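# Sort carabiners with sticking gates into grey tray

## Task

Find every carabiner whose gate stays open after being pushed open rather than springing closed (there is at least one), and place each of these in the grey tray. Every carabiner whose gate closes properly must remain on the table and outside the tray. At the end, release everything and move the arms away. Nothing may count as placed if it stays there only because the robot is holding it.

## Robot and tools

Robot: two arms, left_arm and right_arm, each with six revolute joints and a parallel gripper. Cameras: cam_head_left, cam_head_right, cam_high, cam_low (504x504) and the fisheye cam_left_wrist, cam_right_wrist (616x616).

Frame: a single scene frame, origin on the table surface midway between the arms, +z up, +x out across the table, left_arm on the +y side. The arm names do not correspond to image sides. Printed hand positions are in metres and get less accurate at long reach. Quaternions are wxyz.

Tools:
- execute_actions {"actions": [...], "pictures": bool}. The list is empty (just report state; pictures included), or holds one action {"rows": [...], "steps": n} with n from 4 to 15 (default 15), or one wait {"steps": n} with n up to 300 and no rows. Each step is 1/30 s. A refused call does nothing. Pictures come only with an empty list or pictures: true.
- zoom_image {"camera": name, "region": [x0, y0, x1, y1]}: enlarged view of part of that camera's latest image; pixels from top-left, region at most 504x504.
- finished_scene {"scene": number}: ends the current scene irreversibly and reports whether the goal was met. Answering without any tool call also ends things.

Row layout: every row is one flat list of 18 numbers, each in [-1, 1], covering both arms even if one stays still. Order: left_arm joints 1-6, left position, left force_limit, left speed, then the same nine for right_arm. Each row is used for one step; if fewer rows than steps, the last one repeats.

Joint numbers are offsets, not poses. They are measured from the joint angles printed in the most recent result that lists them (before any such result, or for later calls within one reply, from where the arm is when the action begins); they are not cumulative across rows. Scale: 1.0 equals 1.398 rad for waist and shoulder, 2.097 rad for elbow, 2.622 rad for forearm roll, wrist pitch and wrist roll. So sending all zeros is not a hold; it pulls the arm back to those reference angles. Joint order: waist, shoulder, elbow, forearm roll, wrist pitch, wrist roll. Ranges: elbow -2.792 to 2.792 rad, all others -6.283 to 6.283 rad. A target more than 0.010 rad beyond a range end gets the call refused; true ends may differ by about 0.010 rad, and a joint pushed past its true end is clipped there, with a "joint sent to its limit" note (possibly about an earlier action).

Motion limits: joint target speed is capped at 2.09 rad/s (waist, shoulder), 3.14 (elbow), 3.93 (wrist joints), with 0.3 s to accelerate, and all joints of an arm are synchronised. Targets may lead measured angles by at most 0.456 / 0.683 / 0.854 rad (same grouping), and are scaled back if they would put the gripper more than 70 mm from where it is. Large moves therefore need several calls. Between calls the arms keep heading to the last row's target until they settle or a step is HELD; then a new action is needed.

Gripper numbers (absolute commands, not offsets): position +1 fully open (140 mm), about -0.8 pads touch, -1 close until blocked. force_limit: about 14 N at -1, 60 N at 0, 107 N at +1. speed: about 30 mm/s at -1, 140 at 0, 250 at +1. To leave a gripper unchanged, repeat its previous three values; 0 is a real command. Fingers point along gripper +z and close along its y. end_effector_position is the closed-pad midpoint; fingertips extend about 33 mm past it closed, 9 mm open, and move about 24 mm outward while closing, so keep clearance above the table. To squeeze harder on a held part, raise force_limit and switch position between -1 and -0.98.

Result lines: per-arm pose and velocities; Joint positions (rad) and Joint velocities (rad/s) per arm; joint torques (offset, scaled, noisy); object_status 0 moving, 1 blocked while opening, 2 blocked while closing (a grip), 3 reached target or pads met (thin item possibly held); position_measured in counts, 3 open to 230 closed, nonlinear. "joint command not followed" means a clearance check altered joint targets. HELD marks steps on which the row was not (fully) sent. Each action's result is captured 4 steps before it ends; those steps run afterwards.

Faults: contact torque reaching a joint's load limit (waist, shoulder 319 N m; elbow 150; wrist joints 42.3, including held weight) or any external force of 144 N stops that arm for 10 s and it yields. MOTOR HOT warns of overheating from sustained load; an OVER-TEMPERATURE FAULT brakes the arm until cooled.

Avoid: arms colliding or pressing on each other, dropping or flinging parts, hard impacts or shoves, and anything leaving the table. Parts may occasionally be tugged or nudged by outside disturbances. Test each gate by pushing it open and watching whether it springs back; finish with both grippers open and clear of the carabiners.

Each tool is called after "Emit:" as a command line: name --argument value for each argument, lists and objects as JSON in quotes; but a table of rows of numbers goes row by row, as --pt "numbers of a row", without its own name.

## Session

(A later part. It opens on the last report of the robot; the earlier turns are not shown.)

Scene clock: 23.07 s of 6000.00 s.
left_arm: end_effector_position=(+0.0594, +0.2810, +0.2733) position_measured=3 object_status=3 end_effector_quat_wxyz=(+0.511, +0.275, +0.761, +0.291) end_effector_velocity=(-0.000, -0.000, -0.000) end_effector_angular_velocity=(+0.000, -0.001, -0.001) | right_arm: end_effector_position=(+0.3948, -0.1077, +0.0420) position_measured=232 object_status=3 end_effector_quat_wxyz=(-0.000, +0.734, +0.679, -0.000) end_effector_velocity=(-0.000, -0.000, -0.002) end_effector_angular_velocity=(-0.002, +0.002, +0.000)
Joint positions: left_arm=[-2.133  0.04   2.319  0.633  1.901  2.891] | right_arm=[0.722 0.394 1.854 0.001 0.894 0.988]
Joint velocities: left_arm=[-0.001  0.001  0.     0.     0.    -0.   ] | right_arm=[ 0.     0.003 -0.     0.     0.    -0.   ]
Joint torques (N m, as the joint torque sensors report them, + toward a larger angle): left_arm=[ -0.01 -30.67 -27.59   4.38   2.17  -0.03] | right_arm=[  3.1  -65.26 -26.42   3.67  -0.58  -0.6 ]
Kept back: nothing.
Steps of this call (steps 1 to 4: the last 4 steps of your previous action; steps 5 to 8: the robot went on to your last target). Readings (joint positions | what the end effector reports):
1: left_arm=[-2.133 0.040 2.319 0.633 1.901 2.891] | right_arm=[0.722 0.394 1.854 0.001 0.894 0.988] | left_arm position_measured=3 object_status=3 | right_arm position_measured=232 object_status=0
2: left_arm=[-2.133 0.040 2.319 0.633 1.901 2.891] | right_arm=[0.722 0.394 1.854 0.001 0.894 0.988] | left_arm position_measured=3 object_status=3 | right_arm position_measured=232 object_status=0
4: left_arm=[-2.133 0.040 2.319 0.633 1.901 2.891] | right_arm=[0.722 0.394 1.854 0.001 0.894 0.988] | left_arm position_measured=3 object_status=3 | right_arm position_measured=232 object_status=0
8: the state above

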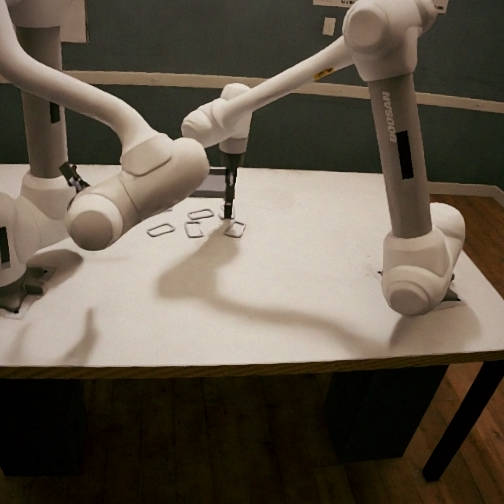

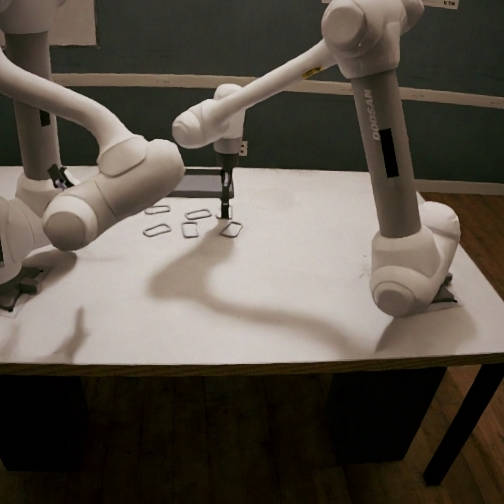

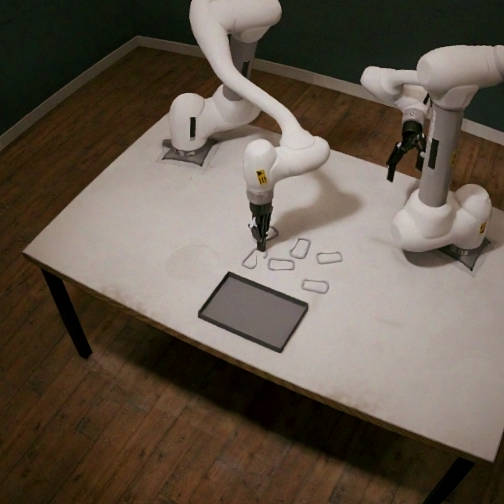

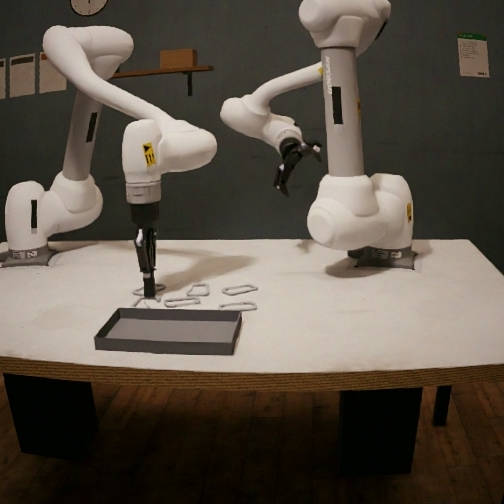

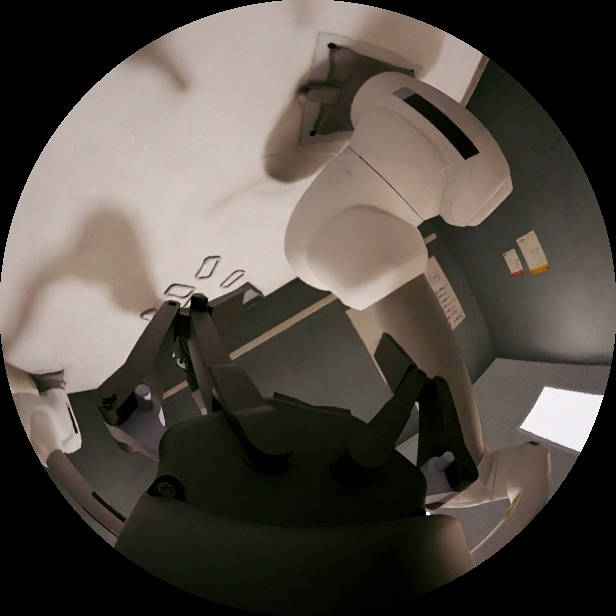

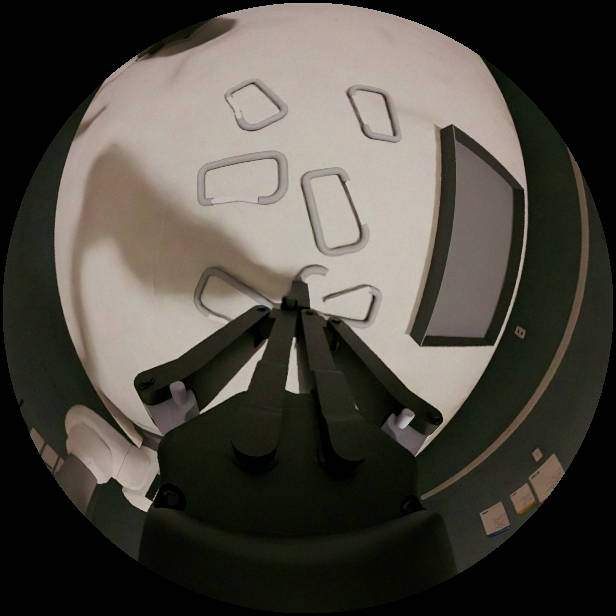

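Emit:
execute_actions --actions '[{"rows":[[0,0,0,0,0,0,1,0,0,0,-0.003,-0.001,0,0.002,0,-0.5,-0.2,0.3]],"steps":14}]' --pictures true

Emit:
zoom_image --camera "cam_right_wrist" --region '[210, 200, 390, 380]'

Scene clock: 23.70 s of 6000.00 s.
left_arm: end_effector_position=(+0.0594, +0.2810, +0.2733) position_measured=3 object_status=3 end_effector_quat_wxyz=(+0.511, +0.275, +0.761, +0.291) end_effector_velocity=(-0.000, -0.000, -0.000) end_effector_angular_velocity=(+0.000, -0.000, -0.000) | right_arm: end_effector_position=(+0.3949, -0.1076, +0.0456) position_measured=192 object_status=0 end_effector_quat_wxyz=(-0.000, +0.734, +0.679, +0.000) end_effector_velocity=(+0.000, +0.000, +0.001) end_effector_angular_velocity=(-0.000, +0.000, -0.000)
Joint positions: left_arm=[-2.133  0.04   2.319  0.633  1.901  2.891] | right_arm=[0.722 0.39  1.852 0.001 0.899 0.988]
Joint velocities: left_arm=[-0.  0. -0.  0. -0. -0.] | right_arm=[-0.    -0.001 -0.001  0.     0.002  0.   ]
Joint torques (N m, as the joint torque sensors report them, + toward a larger angle): left_arm=[ -0.53 -30.91 -28.28   4.32   2.28  -0.06] | right_arm=[  4.63 -72.31 -30.32   3.43  -0.39  -0.23]
Steps of this call (steps 1 to 9: the robot went on to your last target; steps 10 to 19: the first 10 steps of this action). Readings (joint positions | what the end effector reports):
10: left_arm=[-2.133 0.040 2.319 0.633 1.901 2.891] | right_arm=[0.722 0.394 1.854 0.001 0.894 0.988] | left_arm position_measured=3 object_status=3 | right_arm position_measured=232 object_status=0
11: left_arm=[-2.133 0.040 2.319 0.633 1.901 2.891] | right_arm=[0.722 0.394 1.854 0.001 0.894 0.988] | left_arm position_measured=3 object_status=3 | right_arm position_measured=232 object_status=0
13: left_arm=[-2.133 0.040 2.319 0.633 1.901 2.891] | right_arm=[0.722 0.392 1.852 0.001 0.897 0.988] | left_arm position_measured=3 object_status=3 | right_arm position_measured=210 object_status=0
17: left_arm=[-2.133 0.040 2.319 0.633 1.901 2.891] | right_arm=[0.722 0.391 1.852 0.001 0.899 0.988] | left_arm position_measured=3 object_status=3 | right_arm position_measured=192 object_status=0
19: the state above

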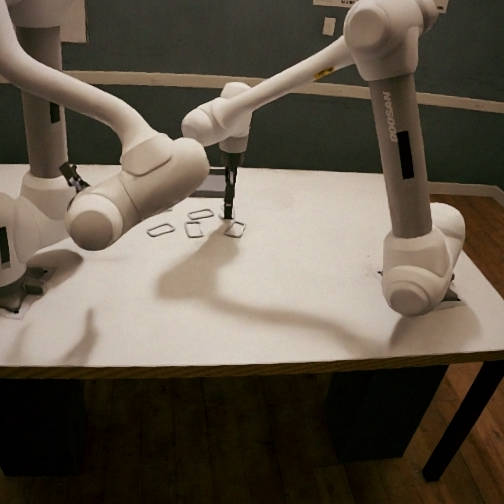

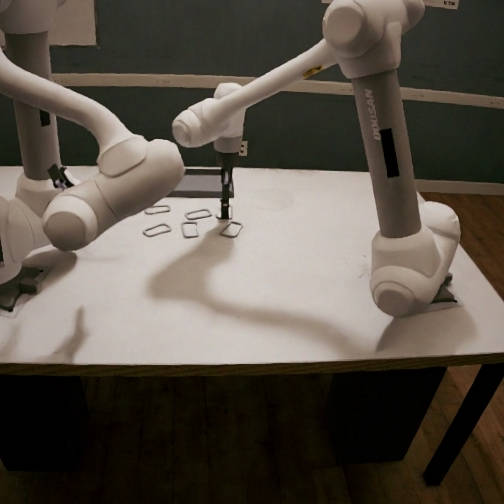

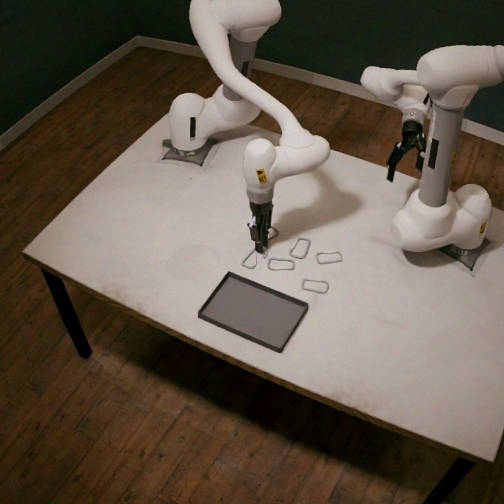

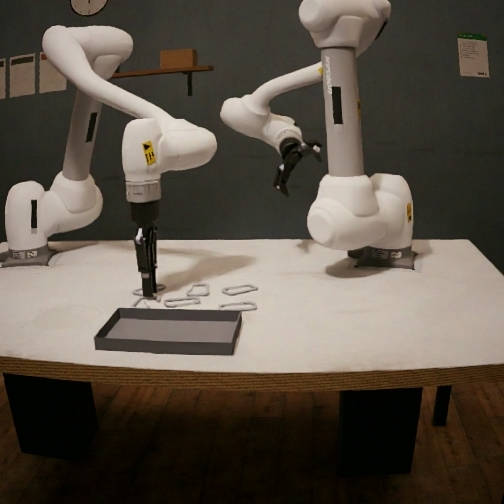

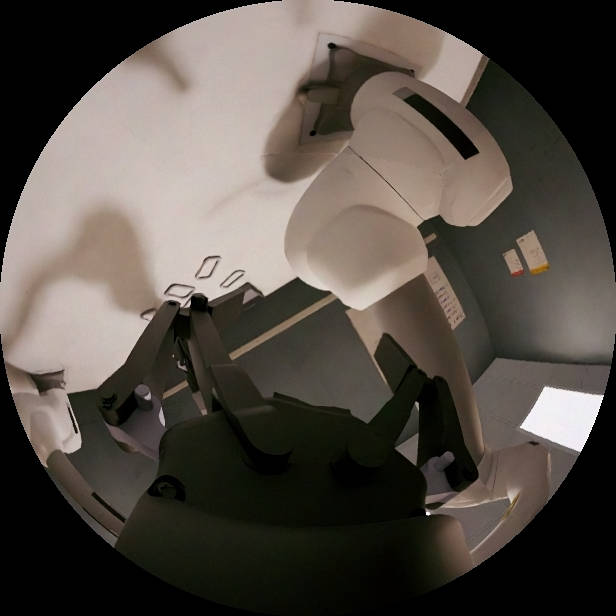

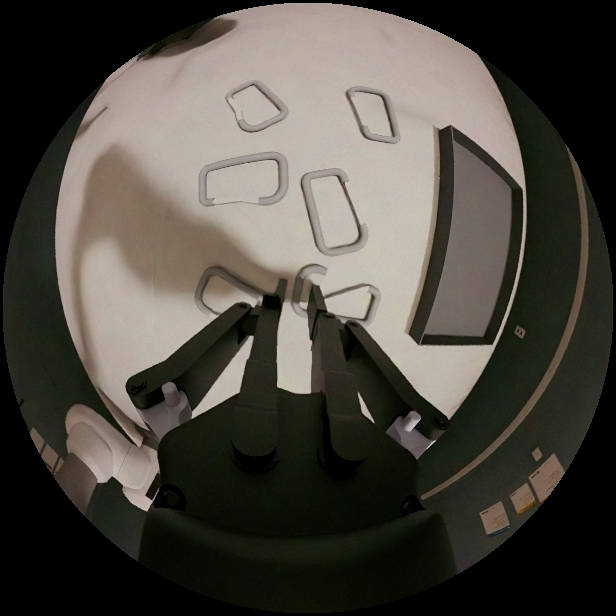

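Region (210, 200, 390, 380) of cam_right_wrist's 616x616 image, scaled by 2.800, with more detail than that image has.

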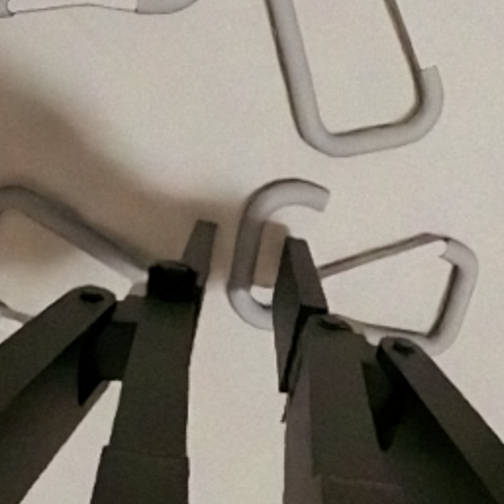

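Emit:
execute_actions --actions '[{"rows":[[0,0,0,0,0,0,1,0,0,0,0,0,0,0,0.05,-0.56,-0.2,0.3],[0,0,0,0,0,0,1,0,0,0,0,0,0,0,0.05,-0.56,-0.2,0.3],[0,0,0,0,0,0,1,0,0,0,0,0,0,0,0.05,-0.56,-0.2,0.3],[0,0,0,0,0,0,1,0,0,0,0,0,0,0,0.05,-0.56,-0.2,0.3],[0,0,0,0,0,0,1,0,0,0,0.0069,0.0032,0,-0.0063,0.05,-0.56,-0.2,0.3]],"steps":15}]' --pictures true

Emit:
zoom_image --camera "cam_right_wrist" --region '[210, 200, 390, 380]'

Scene clock: 24.37 s of 6000.00 s.
left_arm: end_effector_position=(+0.0594, +0.2810, +0.2733) position_measured=3 object_status=3 end_effector_quat_wxyz=(+0.511, +0.275, +0.761, +0.291) end_effector_velocity=(-0.000, -0.000, +0.000) end_effector_angular_velocity=(-0.001, +0.000, -0.002) | right_arm: end_effector_position=(+0.3948, -0.1077, +0.0369) position_measured=200 object_status=0 end_effector_quat_wxyz=(-0.000, +0.776, +0.630, +0.000) end_effector_velocity=(-0.000, -0.000, -0.009) end_effector_angular_velocity=(+0.001, -0.000, -0.018)
Joint positions: left_arm=[-2.133  0.04   2.319  0.633  1.901  2.891] | right_arm=[0.722 0.399 1.858 0.001 0.883 1.118]
Joint velocities: left_arm=[-0.002 -0.001  0.     0.     0.     0.   ] | right_arm=[-0.     0.009  0.007  0.    -0.017  0.018]
Joint torques (N m, as the joint torque sensors report them, + toward a larger angle): left_arm=[ -0.4  -30.9  -27.89   4.35   2.19   0.03] | right_arm=[  4.08 -77.27 -32.3    3.71  -0.08  -0.1 ]
Steps of this call (steps 1 to 4: the last 4 steps of your previous action; steps 5 to 9: the robot went on to your last target; steps 10 to 20: the first 11 steps of this action). Readings (joint positions | what the end effector reports):
10: left_arm=[-2.133 0.040 2.319 0.633 1.901 2.891] | right_arm=[0.722 0.390 1.852 0.001 0.899 0.988] | left_arm position_measured=3 object_status=3 | right_arm position_measured=192 object_status=0
11: left_arm=[-2.133 0.040 2.319 0.633 1.901 2.891] | right_arm=[0.722 0.390 1.852 0.001 0.899 0.996] | left_arm position_measured=3 object_status=3 | right_arm position_measured=194 object_status=0
13: left_arm=[-2.133 0.040 2.319 0.633 1.901 2.891] | right_arm=[0.722 0.390 1.852 0.001 0.899 1.047] | left_arm position_measured=3 object_status=3 | right_arm position_measured=200 object_status=0
17: left_arm=[-2.133 0.040 2.319 0.633 1.901 2.891] | right_arm=[0.722 0.397 1.856 0.001 0.888 1.113] | left_arm position_measured=3 object_status=3 | right_arm position_measured=200 object_status=0
20: the state above

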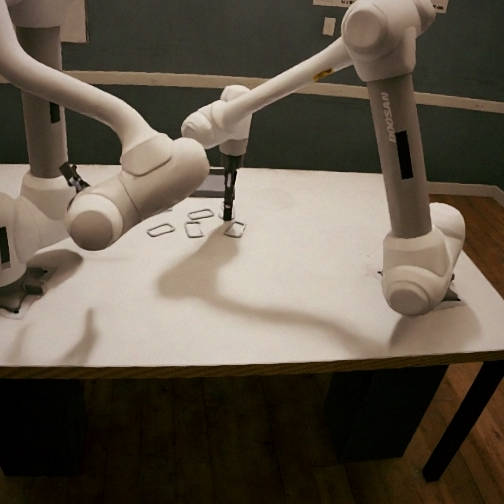

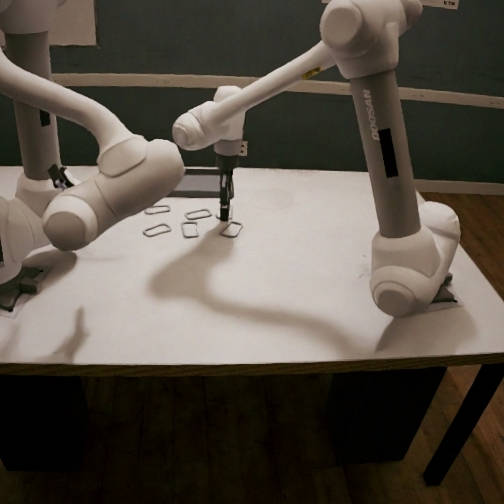

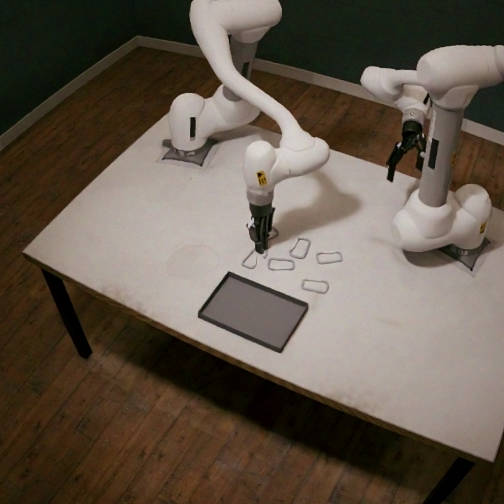

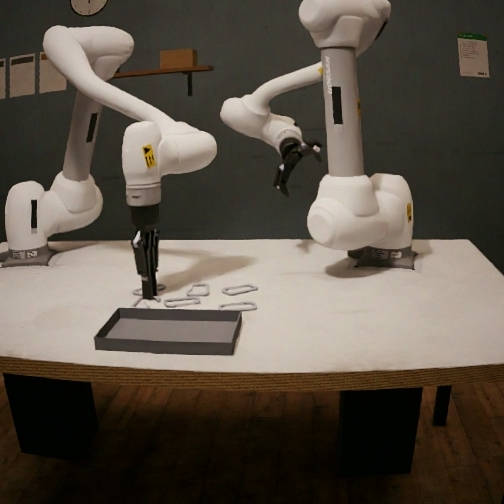

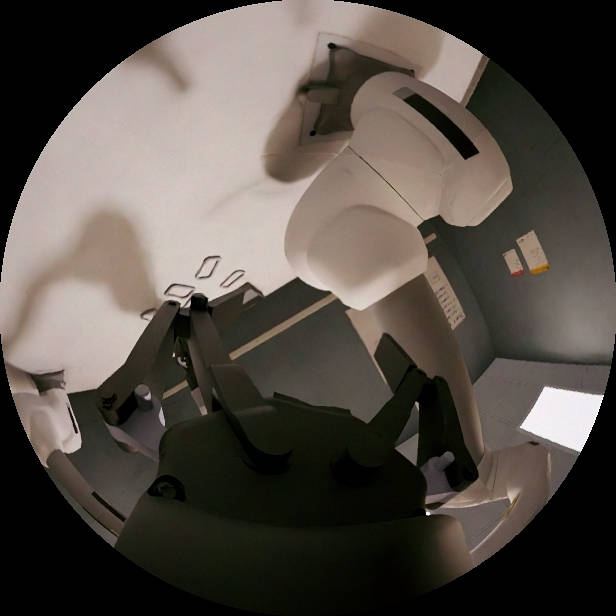

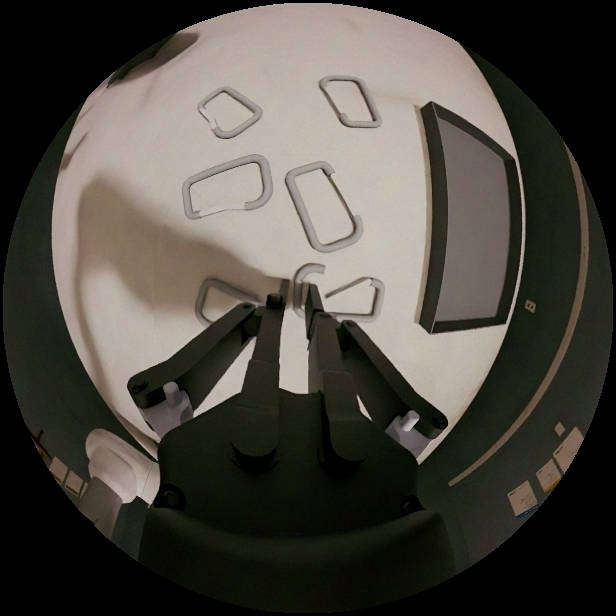

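Region (210, 200, 390, 380) of cam_right_wrist's 616x616 image, scaled by 2.800, with more detail than that image has.

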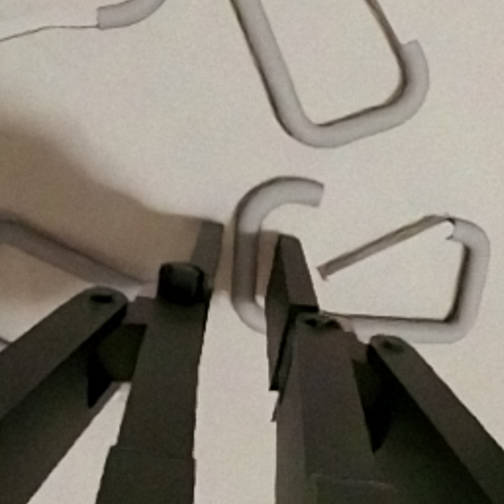

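No contact at .037, nicely centred. Lower 1.5 mm more and close.

Emit:
execute_actions --actions '[{"rows":[[0,0,0,0,0,0,1,0,0,0,0.0015,0.0007,0,-0.0013,0,-0.56,-0.2,0],[0,0,0,0,0,0,1,0,0,0,0.0015,0.0007,0,-0.0013,0,-0.56,-0.2,0],[0,0,0,0,0,0,1,0,0,0,0.0015,0.0007,0,-0.0013,0,-0.56,-0.2,0],[0,0,0,0,0,0,1,0,0,0,0.0015,0.0007,0,-0.0013,0,-1,-0.2,-0.3]],"steps":15}]'

Emit:
execute_actions --actions '[{"steps":8}]'

Scene clock: 24.87 s of 6000.00 s.
left_arm: end_effector_position=(+0.0594, +0.2810, +0.2733) position_measured=3 object_status=3 end_effector_quat_wxyz=(+0.511, +0.275, +0.761, +0.291) end_effector_velocity=(-0.000, -0.000, -0.000) end_effector_angular_velocity=(+0.001, -0.001, -0.000) | right_arm: end_effector_position=(+0.3948, -0.1078, +0.0350) position_measured=221 object_status=0 end_effector_quat_wxyz=(-0.000, +0.777, +0.630, +0.000) end_effector_velocity=(-0.000, +0.000, -0.001) end_effector_angular_velocity=(-0.001, +0.000, +0.002)
Joint positions: left_arm=[-2.133  0.04   2.319  0.633  1.901  2.891] | right_arm=[0.722 0.401 1.859 0.001 0.88  1.118]
Joint velocities: left_arm=[-0.     0.001 -0.     0.     0.     0.001] | right_arm=[ 0.001  0.002 -0.    -0.001  0.    -0.001]
Joint torques (N m, as the joint torque sensors report them, + toward a larger angle): left_arm=[ -0.57 -31.16 -27.96   4.29   2.24   0.01] | right_arm=[  3.15 -65.28 -25.92   3.38  -0.18  -0.17]
Steps of this call (steps 1 to 4: the last 4 steps of your previous action; steps 5 to 15: the first 11 steps of this action). Readings (joint positions | what the end effector reports):
5: left_arm=[-2.133 0.040 2.319 0.633 1.901 2.891] | right_arm=[0.722 0.400 1.858 0.001 0.882 1.119] | left_arm position_measured=3 object_status=3 | right_arm position_measured=200 object_status=3
6: left_arm=[-2.133 0.040 2.319 0.633 1.901 2.891] | right_arm=[0.722 0.400 1.859 0.001 0.882 1.119] | left_arm position_measured=3 object_status=3 | right_arm position_measured=200 object_status=3
8: left_arm=[-2.133 0.040 2.319 0.633 1.901 2.891] | right_arm=[0.722 0.401 1.859 0.001 0.881 1.119] | left_arm position_measured=3 object_status=3 | right_arm position_measured=200 object_status=0
12: left_arm=[-2.133 0.040 2.319 0.633 1.901 2.891] | right_arm=[0.722 0.401 1.859 0.001 0.880 1.118] | left_arm position_measured=3 object_status=3 | right_arm position_measured=219 object_status=0
15: the state above

Scene clock: 25.13 s of 6000.00 s.
left_arm: end_effector_position=(+0.0594, +0.2810, +0.2733) position_measured=3 object_status=3 end_effector_quat_wxyz=(+0.511, +0.275, +0.761, +0.291) end_effector_velocity=(+0.000, +0.000, +0.000) end_effector_angular_velocity=(+0.001, -0.000, +0.001) | right_arm: end_effector_position=(+0.3947, -0.1078, +0.0349) position_measured=221 object_status=2 end_effector_quat_wxyz=(-0.000, +0.776, +0.630, +0.000) end_effector_velocity=(+0.000, +0.000, +0.001) end_effector_angular_velocity=(+0.002, -0.001, -0.001)
Joint positions: left_arm=[-2.133  0.04   2.319  0.633  1.901  2.891] | right_arm=[0.722 0.401 1.859 0.001 0.88  1.118]
Joint velocities: left_arm=[ 0.001  0.    -0.     0.     0.     0.001] | right_arm=[-0.    -0.002 -0.     0.001  0.     0.001]
Joint torques (N m, as the joint torque sensors report them, + toward a larger angle): left_arm=[ -0.3  -31.08 -27.53   4.43   2.3    0.07] | right_arm=[  1.88 -62.02 -23.75   3.33  -0.87  -0.51]
Kept back: nothing.
Steps of this call (steps 1 to 4: the last 4 steps of your previous action; steps 5 to 8: the robot went on to your last target). Readings (joint positions | what the end effector reports):
1: left_arm=[-2.133 0.040 2.319 0.633 1.901 2.891] | right_arm=[0.722 0.401 1.859 0.001 0.880 1.118] | left_arm position_measured=3 object_status=3 | right_arm position_measured=221 object_status=0
2: left_arm=[-2.133 0.040 2.319 0.633 1.901 2.891] | right_arm=[0.722 0.401 1.859 0.001 0.880 1.118] | left_arm position_measured=3 object_status=3 | right_arm position_measured=221 object_status=0
4: left_arm=[-2.133 0.040 2.319 0.633 1.901 2.891] | right_arm=[0.722 0.401 1.859 0.001 0.880 1.118] | left_arm position_measured=3 object_status=3 | right_arm position_measured=221 object_status=0
8: the state above

Emit:
execute_actions --actions '[{"rows":[[0,0,0,0,0,0,1,0,0,0,-0.0857,-0.0545,0,0.0899,0,-1,-0.2,-0.3]],"steps":15}]'

Emit:
execute_actions --actions '[{"steps":8}]' --pictures true

Scene clock: 25.83 s of 6000.00 s.
left_arm: end_effector_position=(+0.0594, +0.2810, +0.2733) position_measured=3 object_status=3 end_effector_quat_wxyz=(+0.511, +0.275, +0.761, +0.291) end_effector_velocity=(+0.000, -0.000, +0.000) end_effector_angular_velocity=(-0.001, -0.000, -0.000) | right_arm: end_effector_position=(+0.3955, -0.1067, +0.1609) position_measured=221 object_status=2 end_effector_quat_wxyz=(-0.000, +0.776, +0.630, -0.000) end_effector_velocity=(-0.010, -0.013, +0.170) end_effector_angular_velocity=(-0.002, +0.002, +0.000)
Joint positions: left_arm=[-2.133  0.04   2.319  0.633  1.901  2.891] | right_arm=[0.722 0.289 1.752 0.001 1.1   1.118]
Joint velocities: left_arm=[ 0.001 -0.001  0.     0.001 -0.    -0.   ] | right_arm=[ 0.    -0.149 -0.139  0.     0.291  0.   ]
Joint torques (N m, as the joint torque sensors report them, + toward a larger angle): left_arm=[  0.08 -31.65 -27.62   4.36   2.13   0.03] | right_arm=[  0.11 -38.56 -22.35   2.63   0.17  -0.4 ]
Steps of this call (steps 1 to 10: the robot went on to your last target; steps 11 to 21: the first 11 steps of this action). Readings (joint positions | what the end effector reports):
11: left_arm=[-2.133 0.040 2.319 0.633 1.901 2.891] | right_arm=[0.722 0.401 1.859 0.001 0.880 1.118] | left_arm position_measured=3 object_status=3 | right_arm position_measured=221 object_status=2
12: left_arm=[-2.133 0.040 2.319 0.633 1.901 2.891] | right_arm=[0.722 0.399 1.857 0.001 0.887 1.118] | left_arm position_measured=3 object_status=3 | right_arm position_measured=221 object_status=2
14: left_arm=[-2.133 0.040 2.319 0.633 1.901 2.891] | right_arm=[0.722 0.373 1.831 0.001 0.939 1.118] | left_arm position_measured=3 object_status=3 | right_arm position_measured=221 object_status=2
18: left_arm=[-2.133 0.040 2.319 0.633 1.901 2.891] | right_arm=[0.722 0.318 1.780 0.001 1.044 1.118] | left_arm position_measured=3 object_status=3 | right_arm position_measured=221 object_status=2
21: the state above

Scene clock: 26.10 s of 6000.00 s.
left_arm: end_effector_position=(+0.0594, +0.2810, +0.2733) position_measured=3 object_status=3 end_effector_quat_wxyz=(+0.511, +0.275, +0.761, +0.291) end_effector_velocity=(+0.000, +0.000, +0.000) end_effector_angular_velocity=(-0.000, +0.001, +0.000) | right_arm: end_effector_position=(+0.3949, -0.1075, +0.1693) position_measured=221 object_status=2 end_effector_quat_wxyz=(-0.000, +0.776, +0.630, -0.000) end_effector_velocity=(-0.000, -0.000, +0.003) end_effector_angular_velocity=(+0.001, -0.001, -0.001)
Joint positions: left_arm=[-2.133  0.04   2.319  0.633  1.901  2.891] | right_arm=[0.722 0.282 1.745 0.001 1.115 1.118]
Joint velocities: left_arm=[ 0.    -0.001 -0.     0.     0.     0.   ] | right_arm=[ 0.    -0.004 -0.002  0.     0.004  0.001]
Joint torques (N m, as the joint torque sensors report them, + toward a larger angle): left_arm=[  0.12 -31.52 -27.91   4.37   2.36   0.06] | right_arm=[  2.88 -65.5  -35.83   3.94  -0.02  -0.42]
Kept back: nothing.
Steps of this call (steps 1 to 4: the last 4 steps of your previous action; steps 5 to 8: the robot went on to your last target). Readings (joint positions | what the end effector reports):
1: left_arm=[-2.133 0.040 2.319 0.633 1.901 2.891] | right_arm=[0.722 0.285 1.749 0.001 1.107 1.118] | left_arm position_measured=3 object_status=3 | right_arm position_measured=221 object_status=2
2: left_arm=[-2.133 0.040 2.319 0.633 1.901 2.891] | right_arm=[0.722 0.284 1.747 0.001 1.111 1.118] | left_arm position_measured=3 object_status=3 | right_arm position_measured=221 object_status=2
4: left_arm=[-2.133 0.040 2.319 0.633 1.901 2.891] | right_arm=[0.722 0.283 1.746 0.001 1.114 1.118] | left_arm position_measured=3 object_status=3 | right_arm position_measured=221 object_status=2
8: the state above

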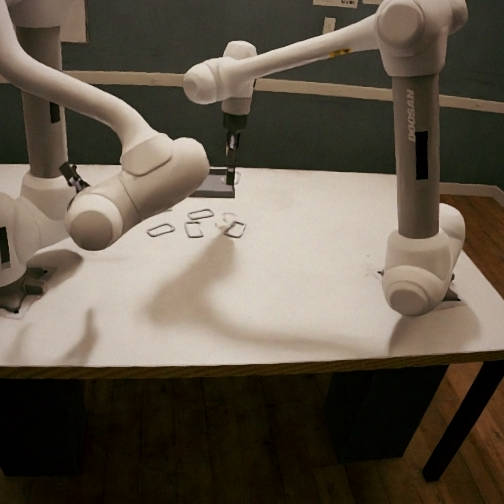

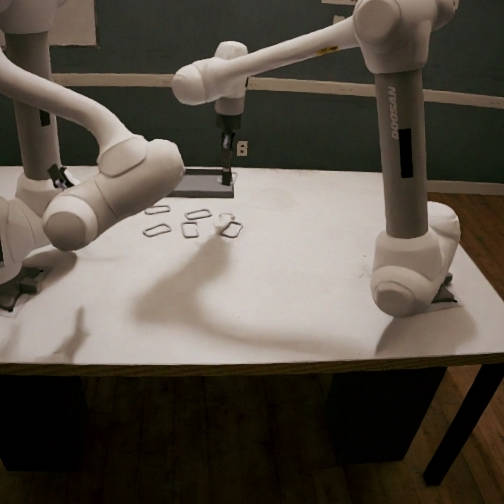

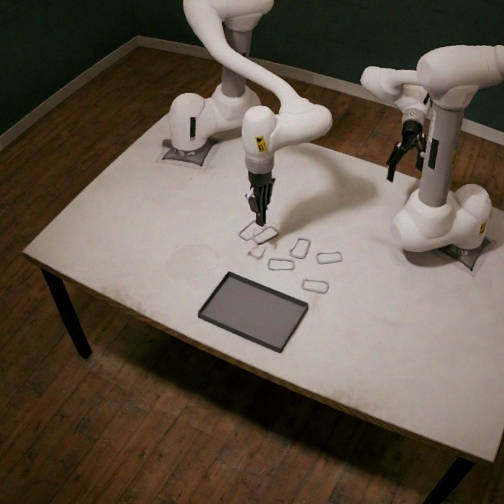

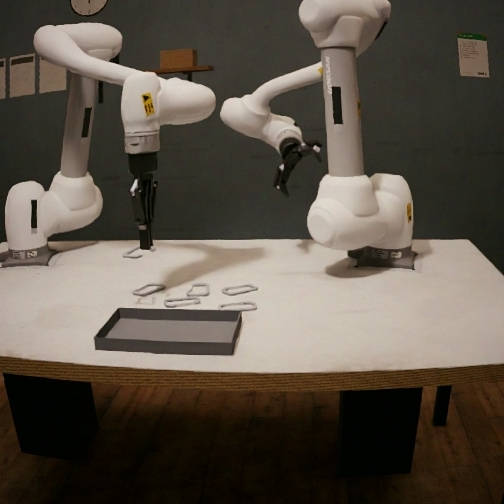

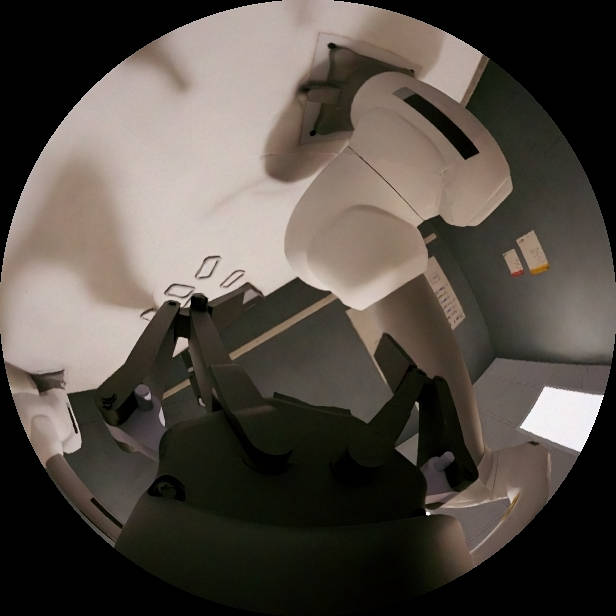

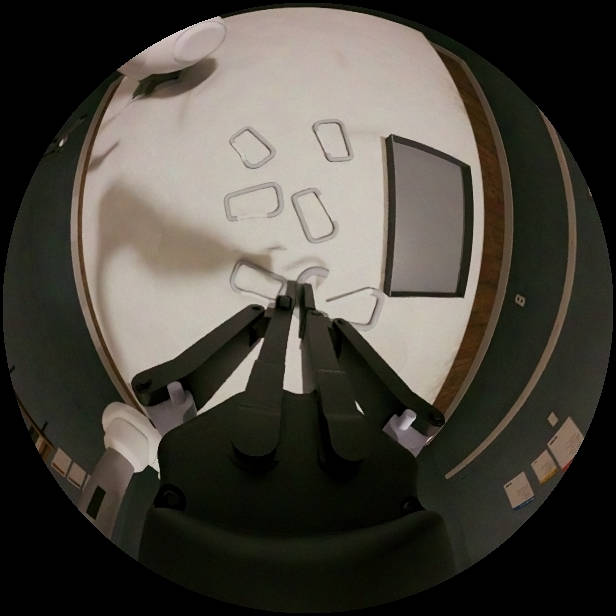

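Emit:
execute_actions --actions '[{"rows":[[0,0,0,0,0,0,1,0,0,-0.1398,0.2551,-0.1969,0,0.0213,-0.0746,-1,-0.2,-0.3]],"steps":15}]'

Emit:
execute_actions --actions '[{"steps":16}]' --pictures true

Scene clock: 26.93 s of 6000.00 s.
left_arm: end_effector_position=(+0.0594, +0.2810, +0.2733) position_measured=3 object_status=3 end_effector_quat_wxyz=(+0.511, +0.275, +0.761, +0.291) end_effector_velocity=(-0.000, -0.000, -0.000) end_effector_angular_velocity=(-0.001, -0.001, -0.001) | right_arm: end_effector_position=(+0.5126, -0.0698, +0.1464) position_measured=221 object_status=2 end_effector_quat_wxyz=(-0.000, +0.776, +0.630, -0.000) end_effector_velocity=(+0.391, +0.085, -0.104) end_effector_angular_velocity=(-0.002, +0.003, -0.003)
Joint positions: left_arm=[-2.133  0.04   2.319  0.633  1.901  2.891] | right_arm=[0.632 0.447 1.554 0.001 1.141 1.027]
Joint velocities: left_arm=[-0.001  0.001 -0.     0.001 -0.    -0.001] | right_arm=[-0.295  0.538 -0.618  0.001  0.083 -0.292]
Joint torques (N m, as the joint torque sensors report them, + toward a larger angle): left_arm=[  0.3  -31.07 -27.46   4.42   2.23   0.09] | right_arm=[  3.05 -82.17 -35.06   3.92   0.09  -0.38]
Steps of this call (steps 1 to 14: the robot went on to your last target; steps 15 to 25: the first 11 steps of this action). Readings (joint positions | what the end effector reports):
15: left_arm=[-2.133 0.040 2.319 0.633 1.901 2.891] | right_arm=[0.722 0.282 1.745 0.001 1.116 1.118] | left_arm position_measured=3 object_status=3 | right_arm position_measured=221 object_status=2
16: left_arm=[-2.133 0.040 2.319 0.633 1.901 2.891] | right_arm=[0.721 0.285 1.741 0.001 1.116 1.116] | left_arm position_measured=3 object_status=3 | right_arm position_measured=221 object_status=2
18: left_arm=[-2.133 0.040 2.319 0.633 1.901 2.891] | right_arm=[0.705 0.314 1.706 0.001 1.121 1.099] | left_arm position_measured=3 object_status=3 | right_arm position_measured=221 object_status=2
22: left_arm=[-2.133 0.040 2.319 0.633 1.901 2.891] | right_arm=[0.662 0.392 1.617 0.001 1.133 1.057] | left_arm position_measured=3 object_status=3 | right_arm position_measured=221 object_status=2
25: the state above

Scene clock: 27.47 s of 6000.00 s.
left_arm: end_effector_position=(+0.0594, +0.2810, +0.2733) position_measured=3 object_status=3 end_effector_quat_wxyz=(+0.511, +0.275, +0.761, +0.291) end_effector_velocity=(+0.000, +0.000, -0.000) end_effector_angular_velocity=(-0.000, -0.000, +0.001) | right_arm: end_effector_position=(+0.6533, -0.0550, +0.1006) position_measured=221 object_status=2 end_effector_quat_wxyz=(-0.000, +0.776, +0.630, -0.000) end_effector_velocity=(+0.007, +0.000, -0.003) end_effector_angular_velocity=(-0.001, +0.000, +0.002)
Joint positions: left_arm=[-2.133  0.04   2.319  0.633  1.901  2.891] | right_arm=[0.527 0.638 1.333 0.001 1.171 0.923]
Joint velocities: left_arm=[ 0.001  0.    -0.    -0.     0.    -0.   ] | right_arm=[-0.004  0.01  -0.011 -0.     0.001 -0.006]
Joint torques (N m, as the joint torque sensors report them, + toward a larger angle): left_arm=[ -0.18 -30.7  -27.93   4.41   2.27   0.07] | right_arm=[   3.61 -103.23  -37.58    4.06    0.06   -0.13]
Kept back: nothing.
Steps of this call (steps 1 to 4: the last 4 steps of your previous action; steps 5 to 16: the robot went on to your last target). Readings (joint positions | what the end effector reports):
1: left_arm=[-2.133 0.040 2.319 0.633 1.901 2.891] | right_arm=[0.622 0.465 1.533 0.001 1.144 1.017] | left_arm position_measured=3 object_status=3 | right_arm position_measured=221 object_status=2
2: left_arm=[-2.133 0.040 2.319 0.633 1.901 2.891] | right_arm=[0.613 0.483 1.512 0.001 1.147 1.007] | left_arm position_measured=3 object_status=3 | right_arm position_measured=221 object_status=2
4: left_arm=[-2.133 0.040 2.319 0.633 1.901 2.891] | right_arm=[0.593 0.519 1.470 0.001 1.153 0.988] | left_arm position_measured=3 object_status=3 | right_arm position_measured=221 object_status=2
8: left_arm=[-2.133 0.040 2.319 0.633 1.901 2.891] | right_arm=[0.553 0.590 1.388 0.001 1.164 0.949] | left_arm position_measured=3 object_status=3 | right_arm position_measured=221 object_status=2
16: the state above

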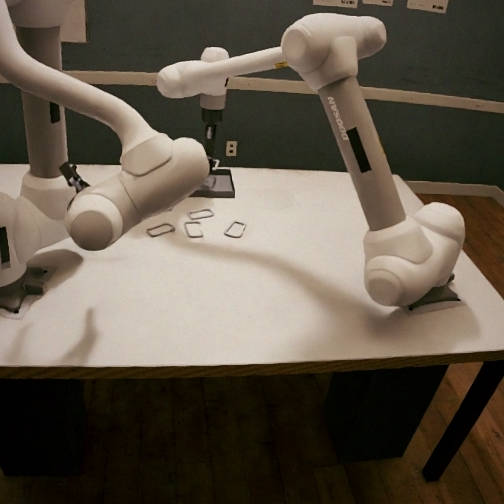

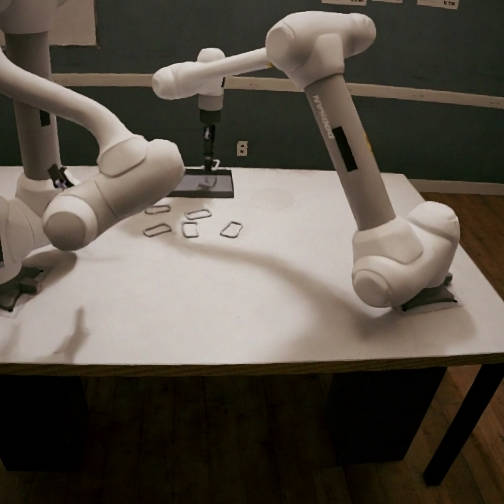

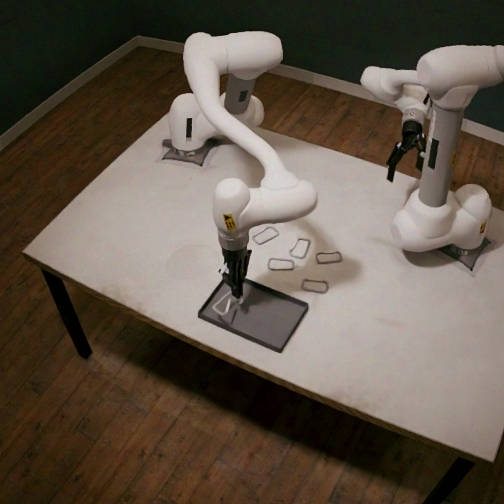

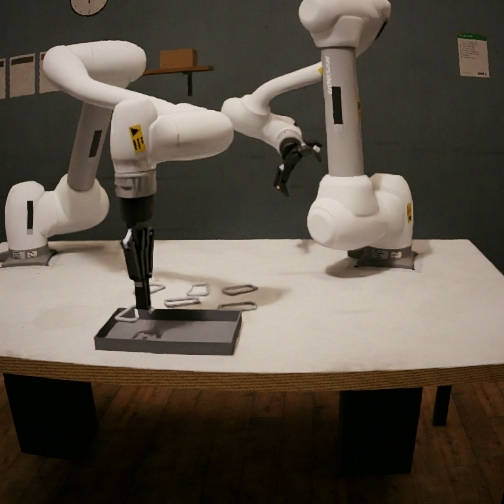

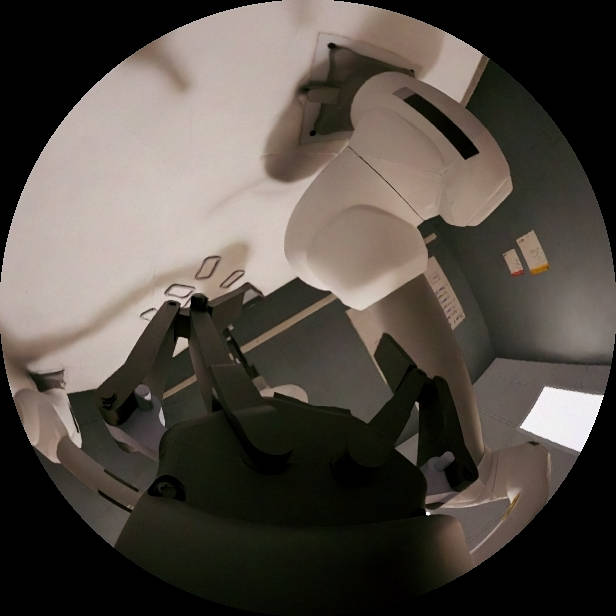

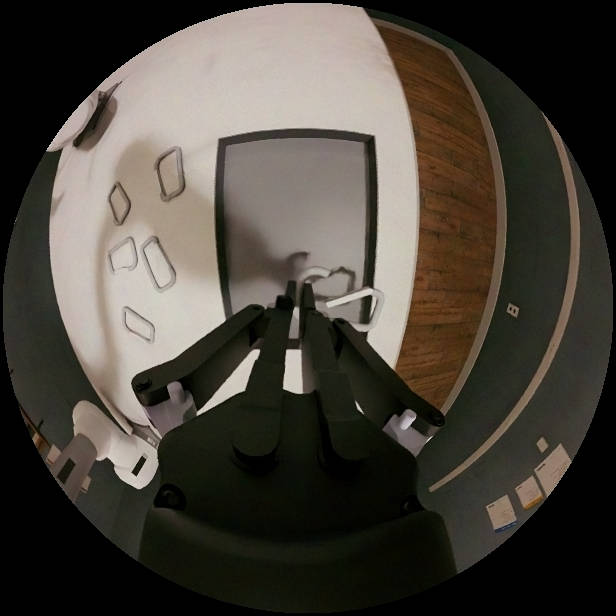

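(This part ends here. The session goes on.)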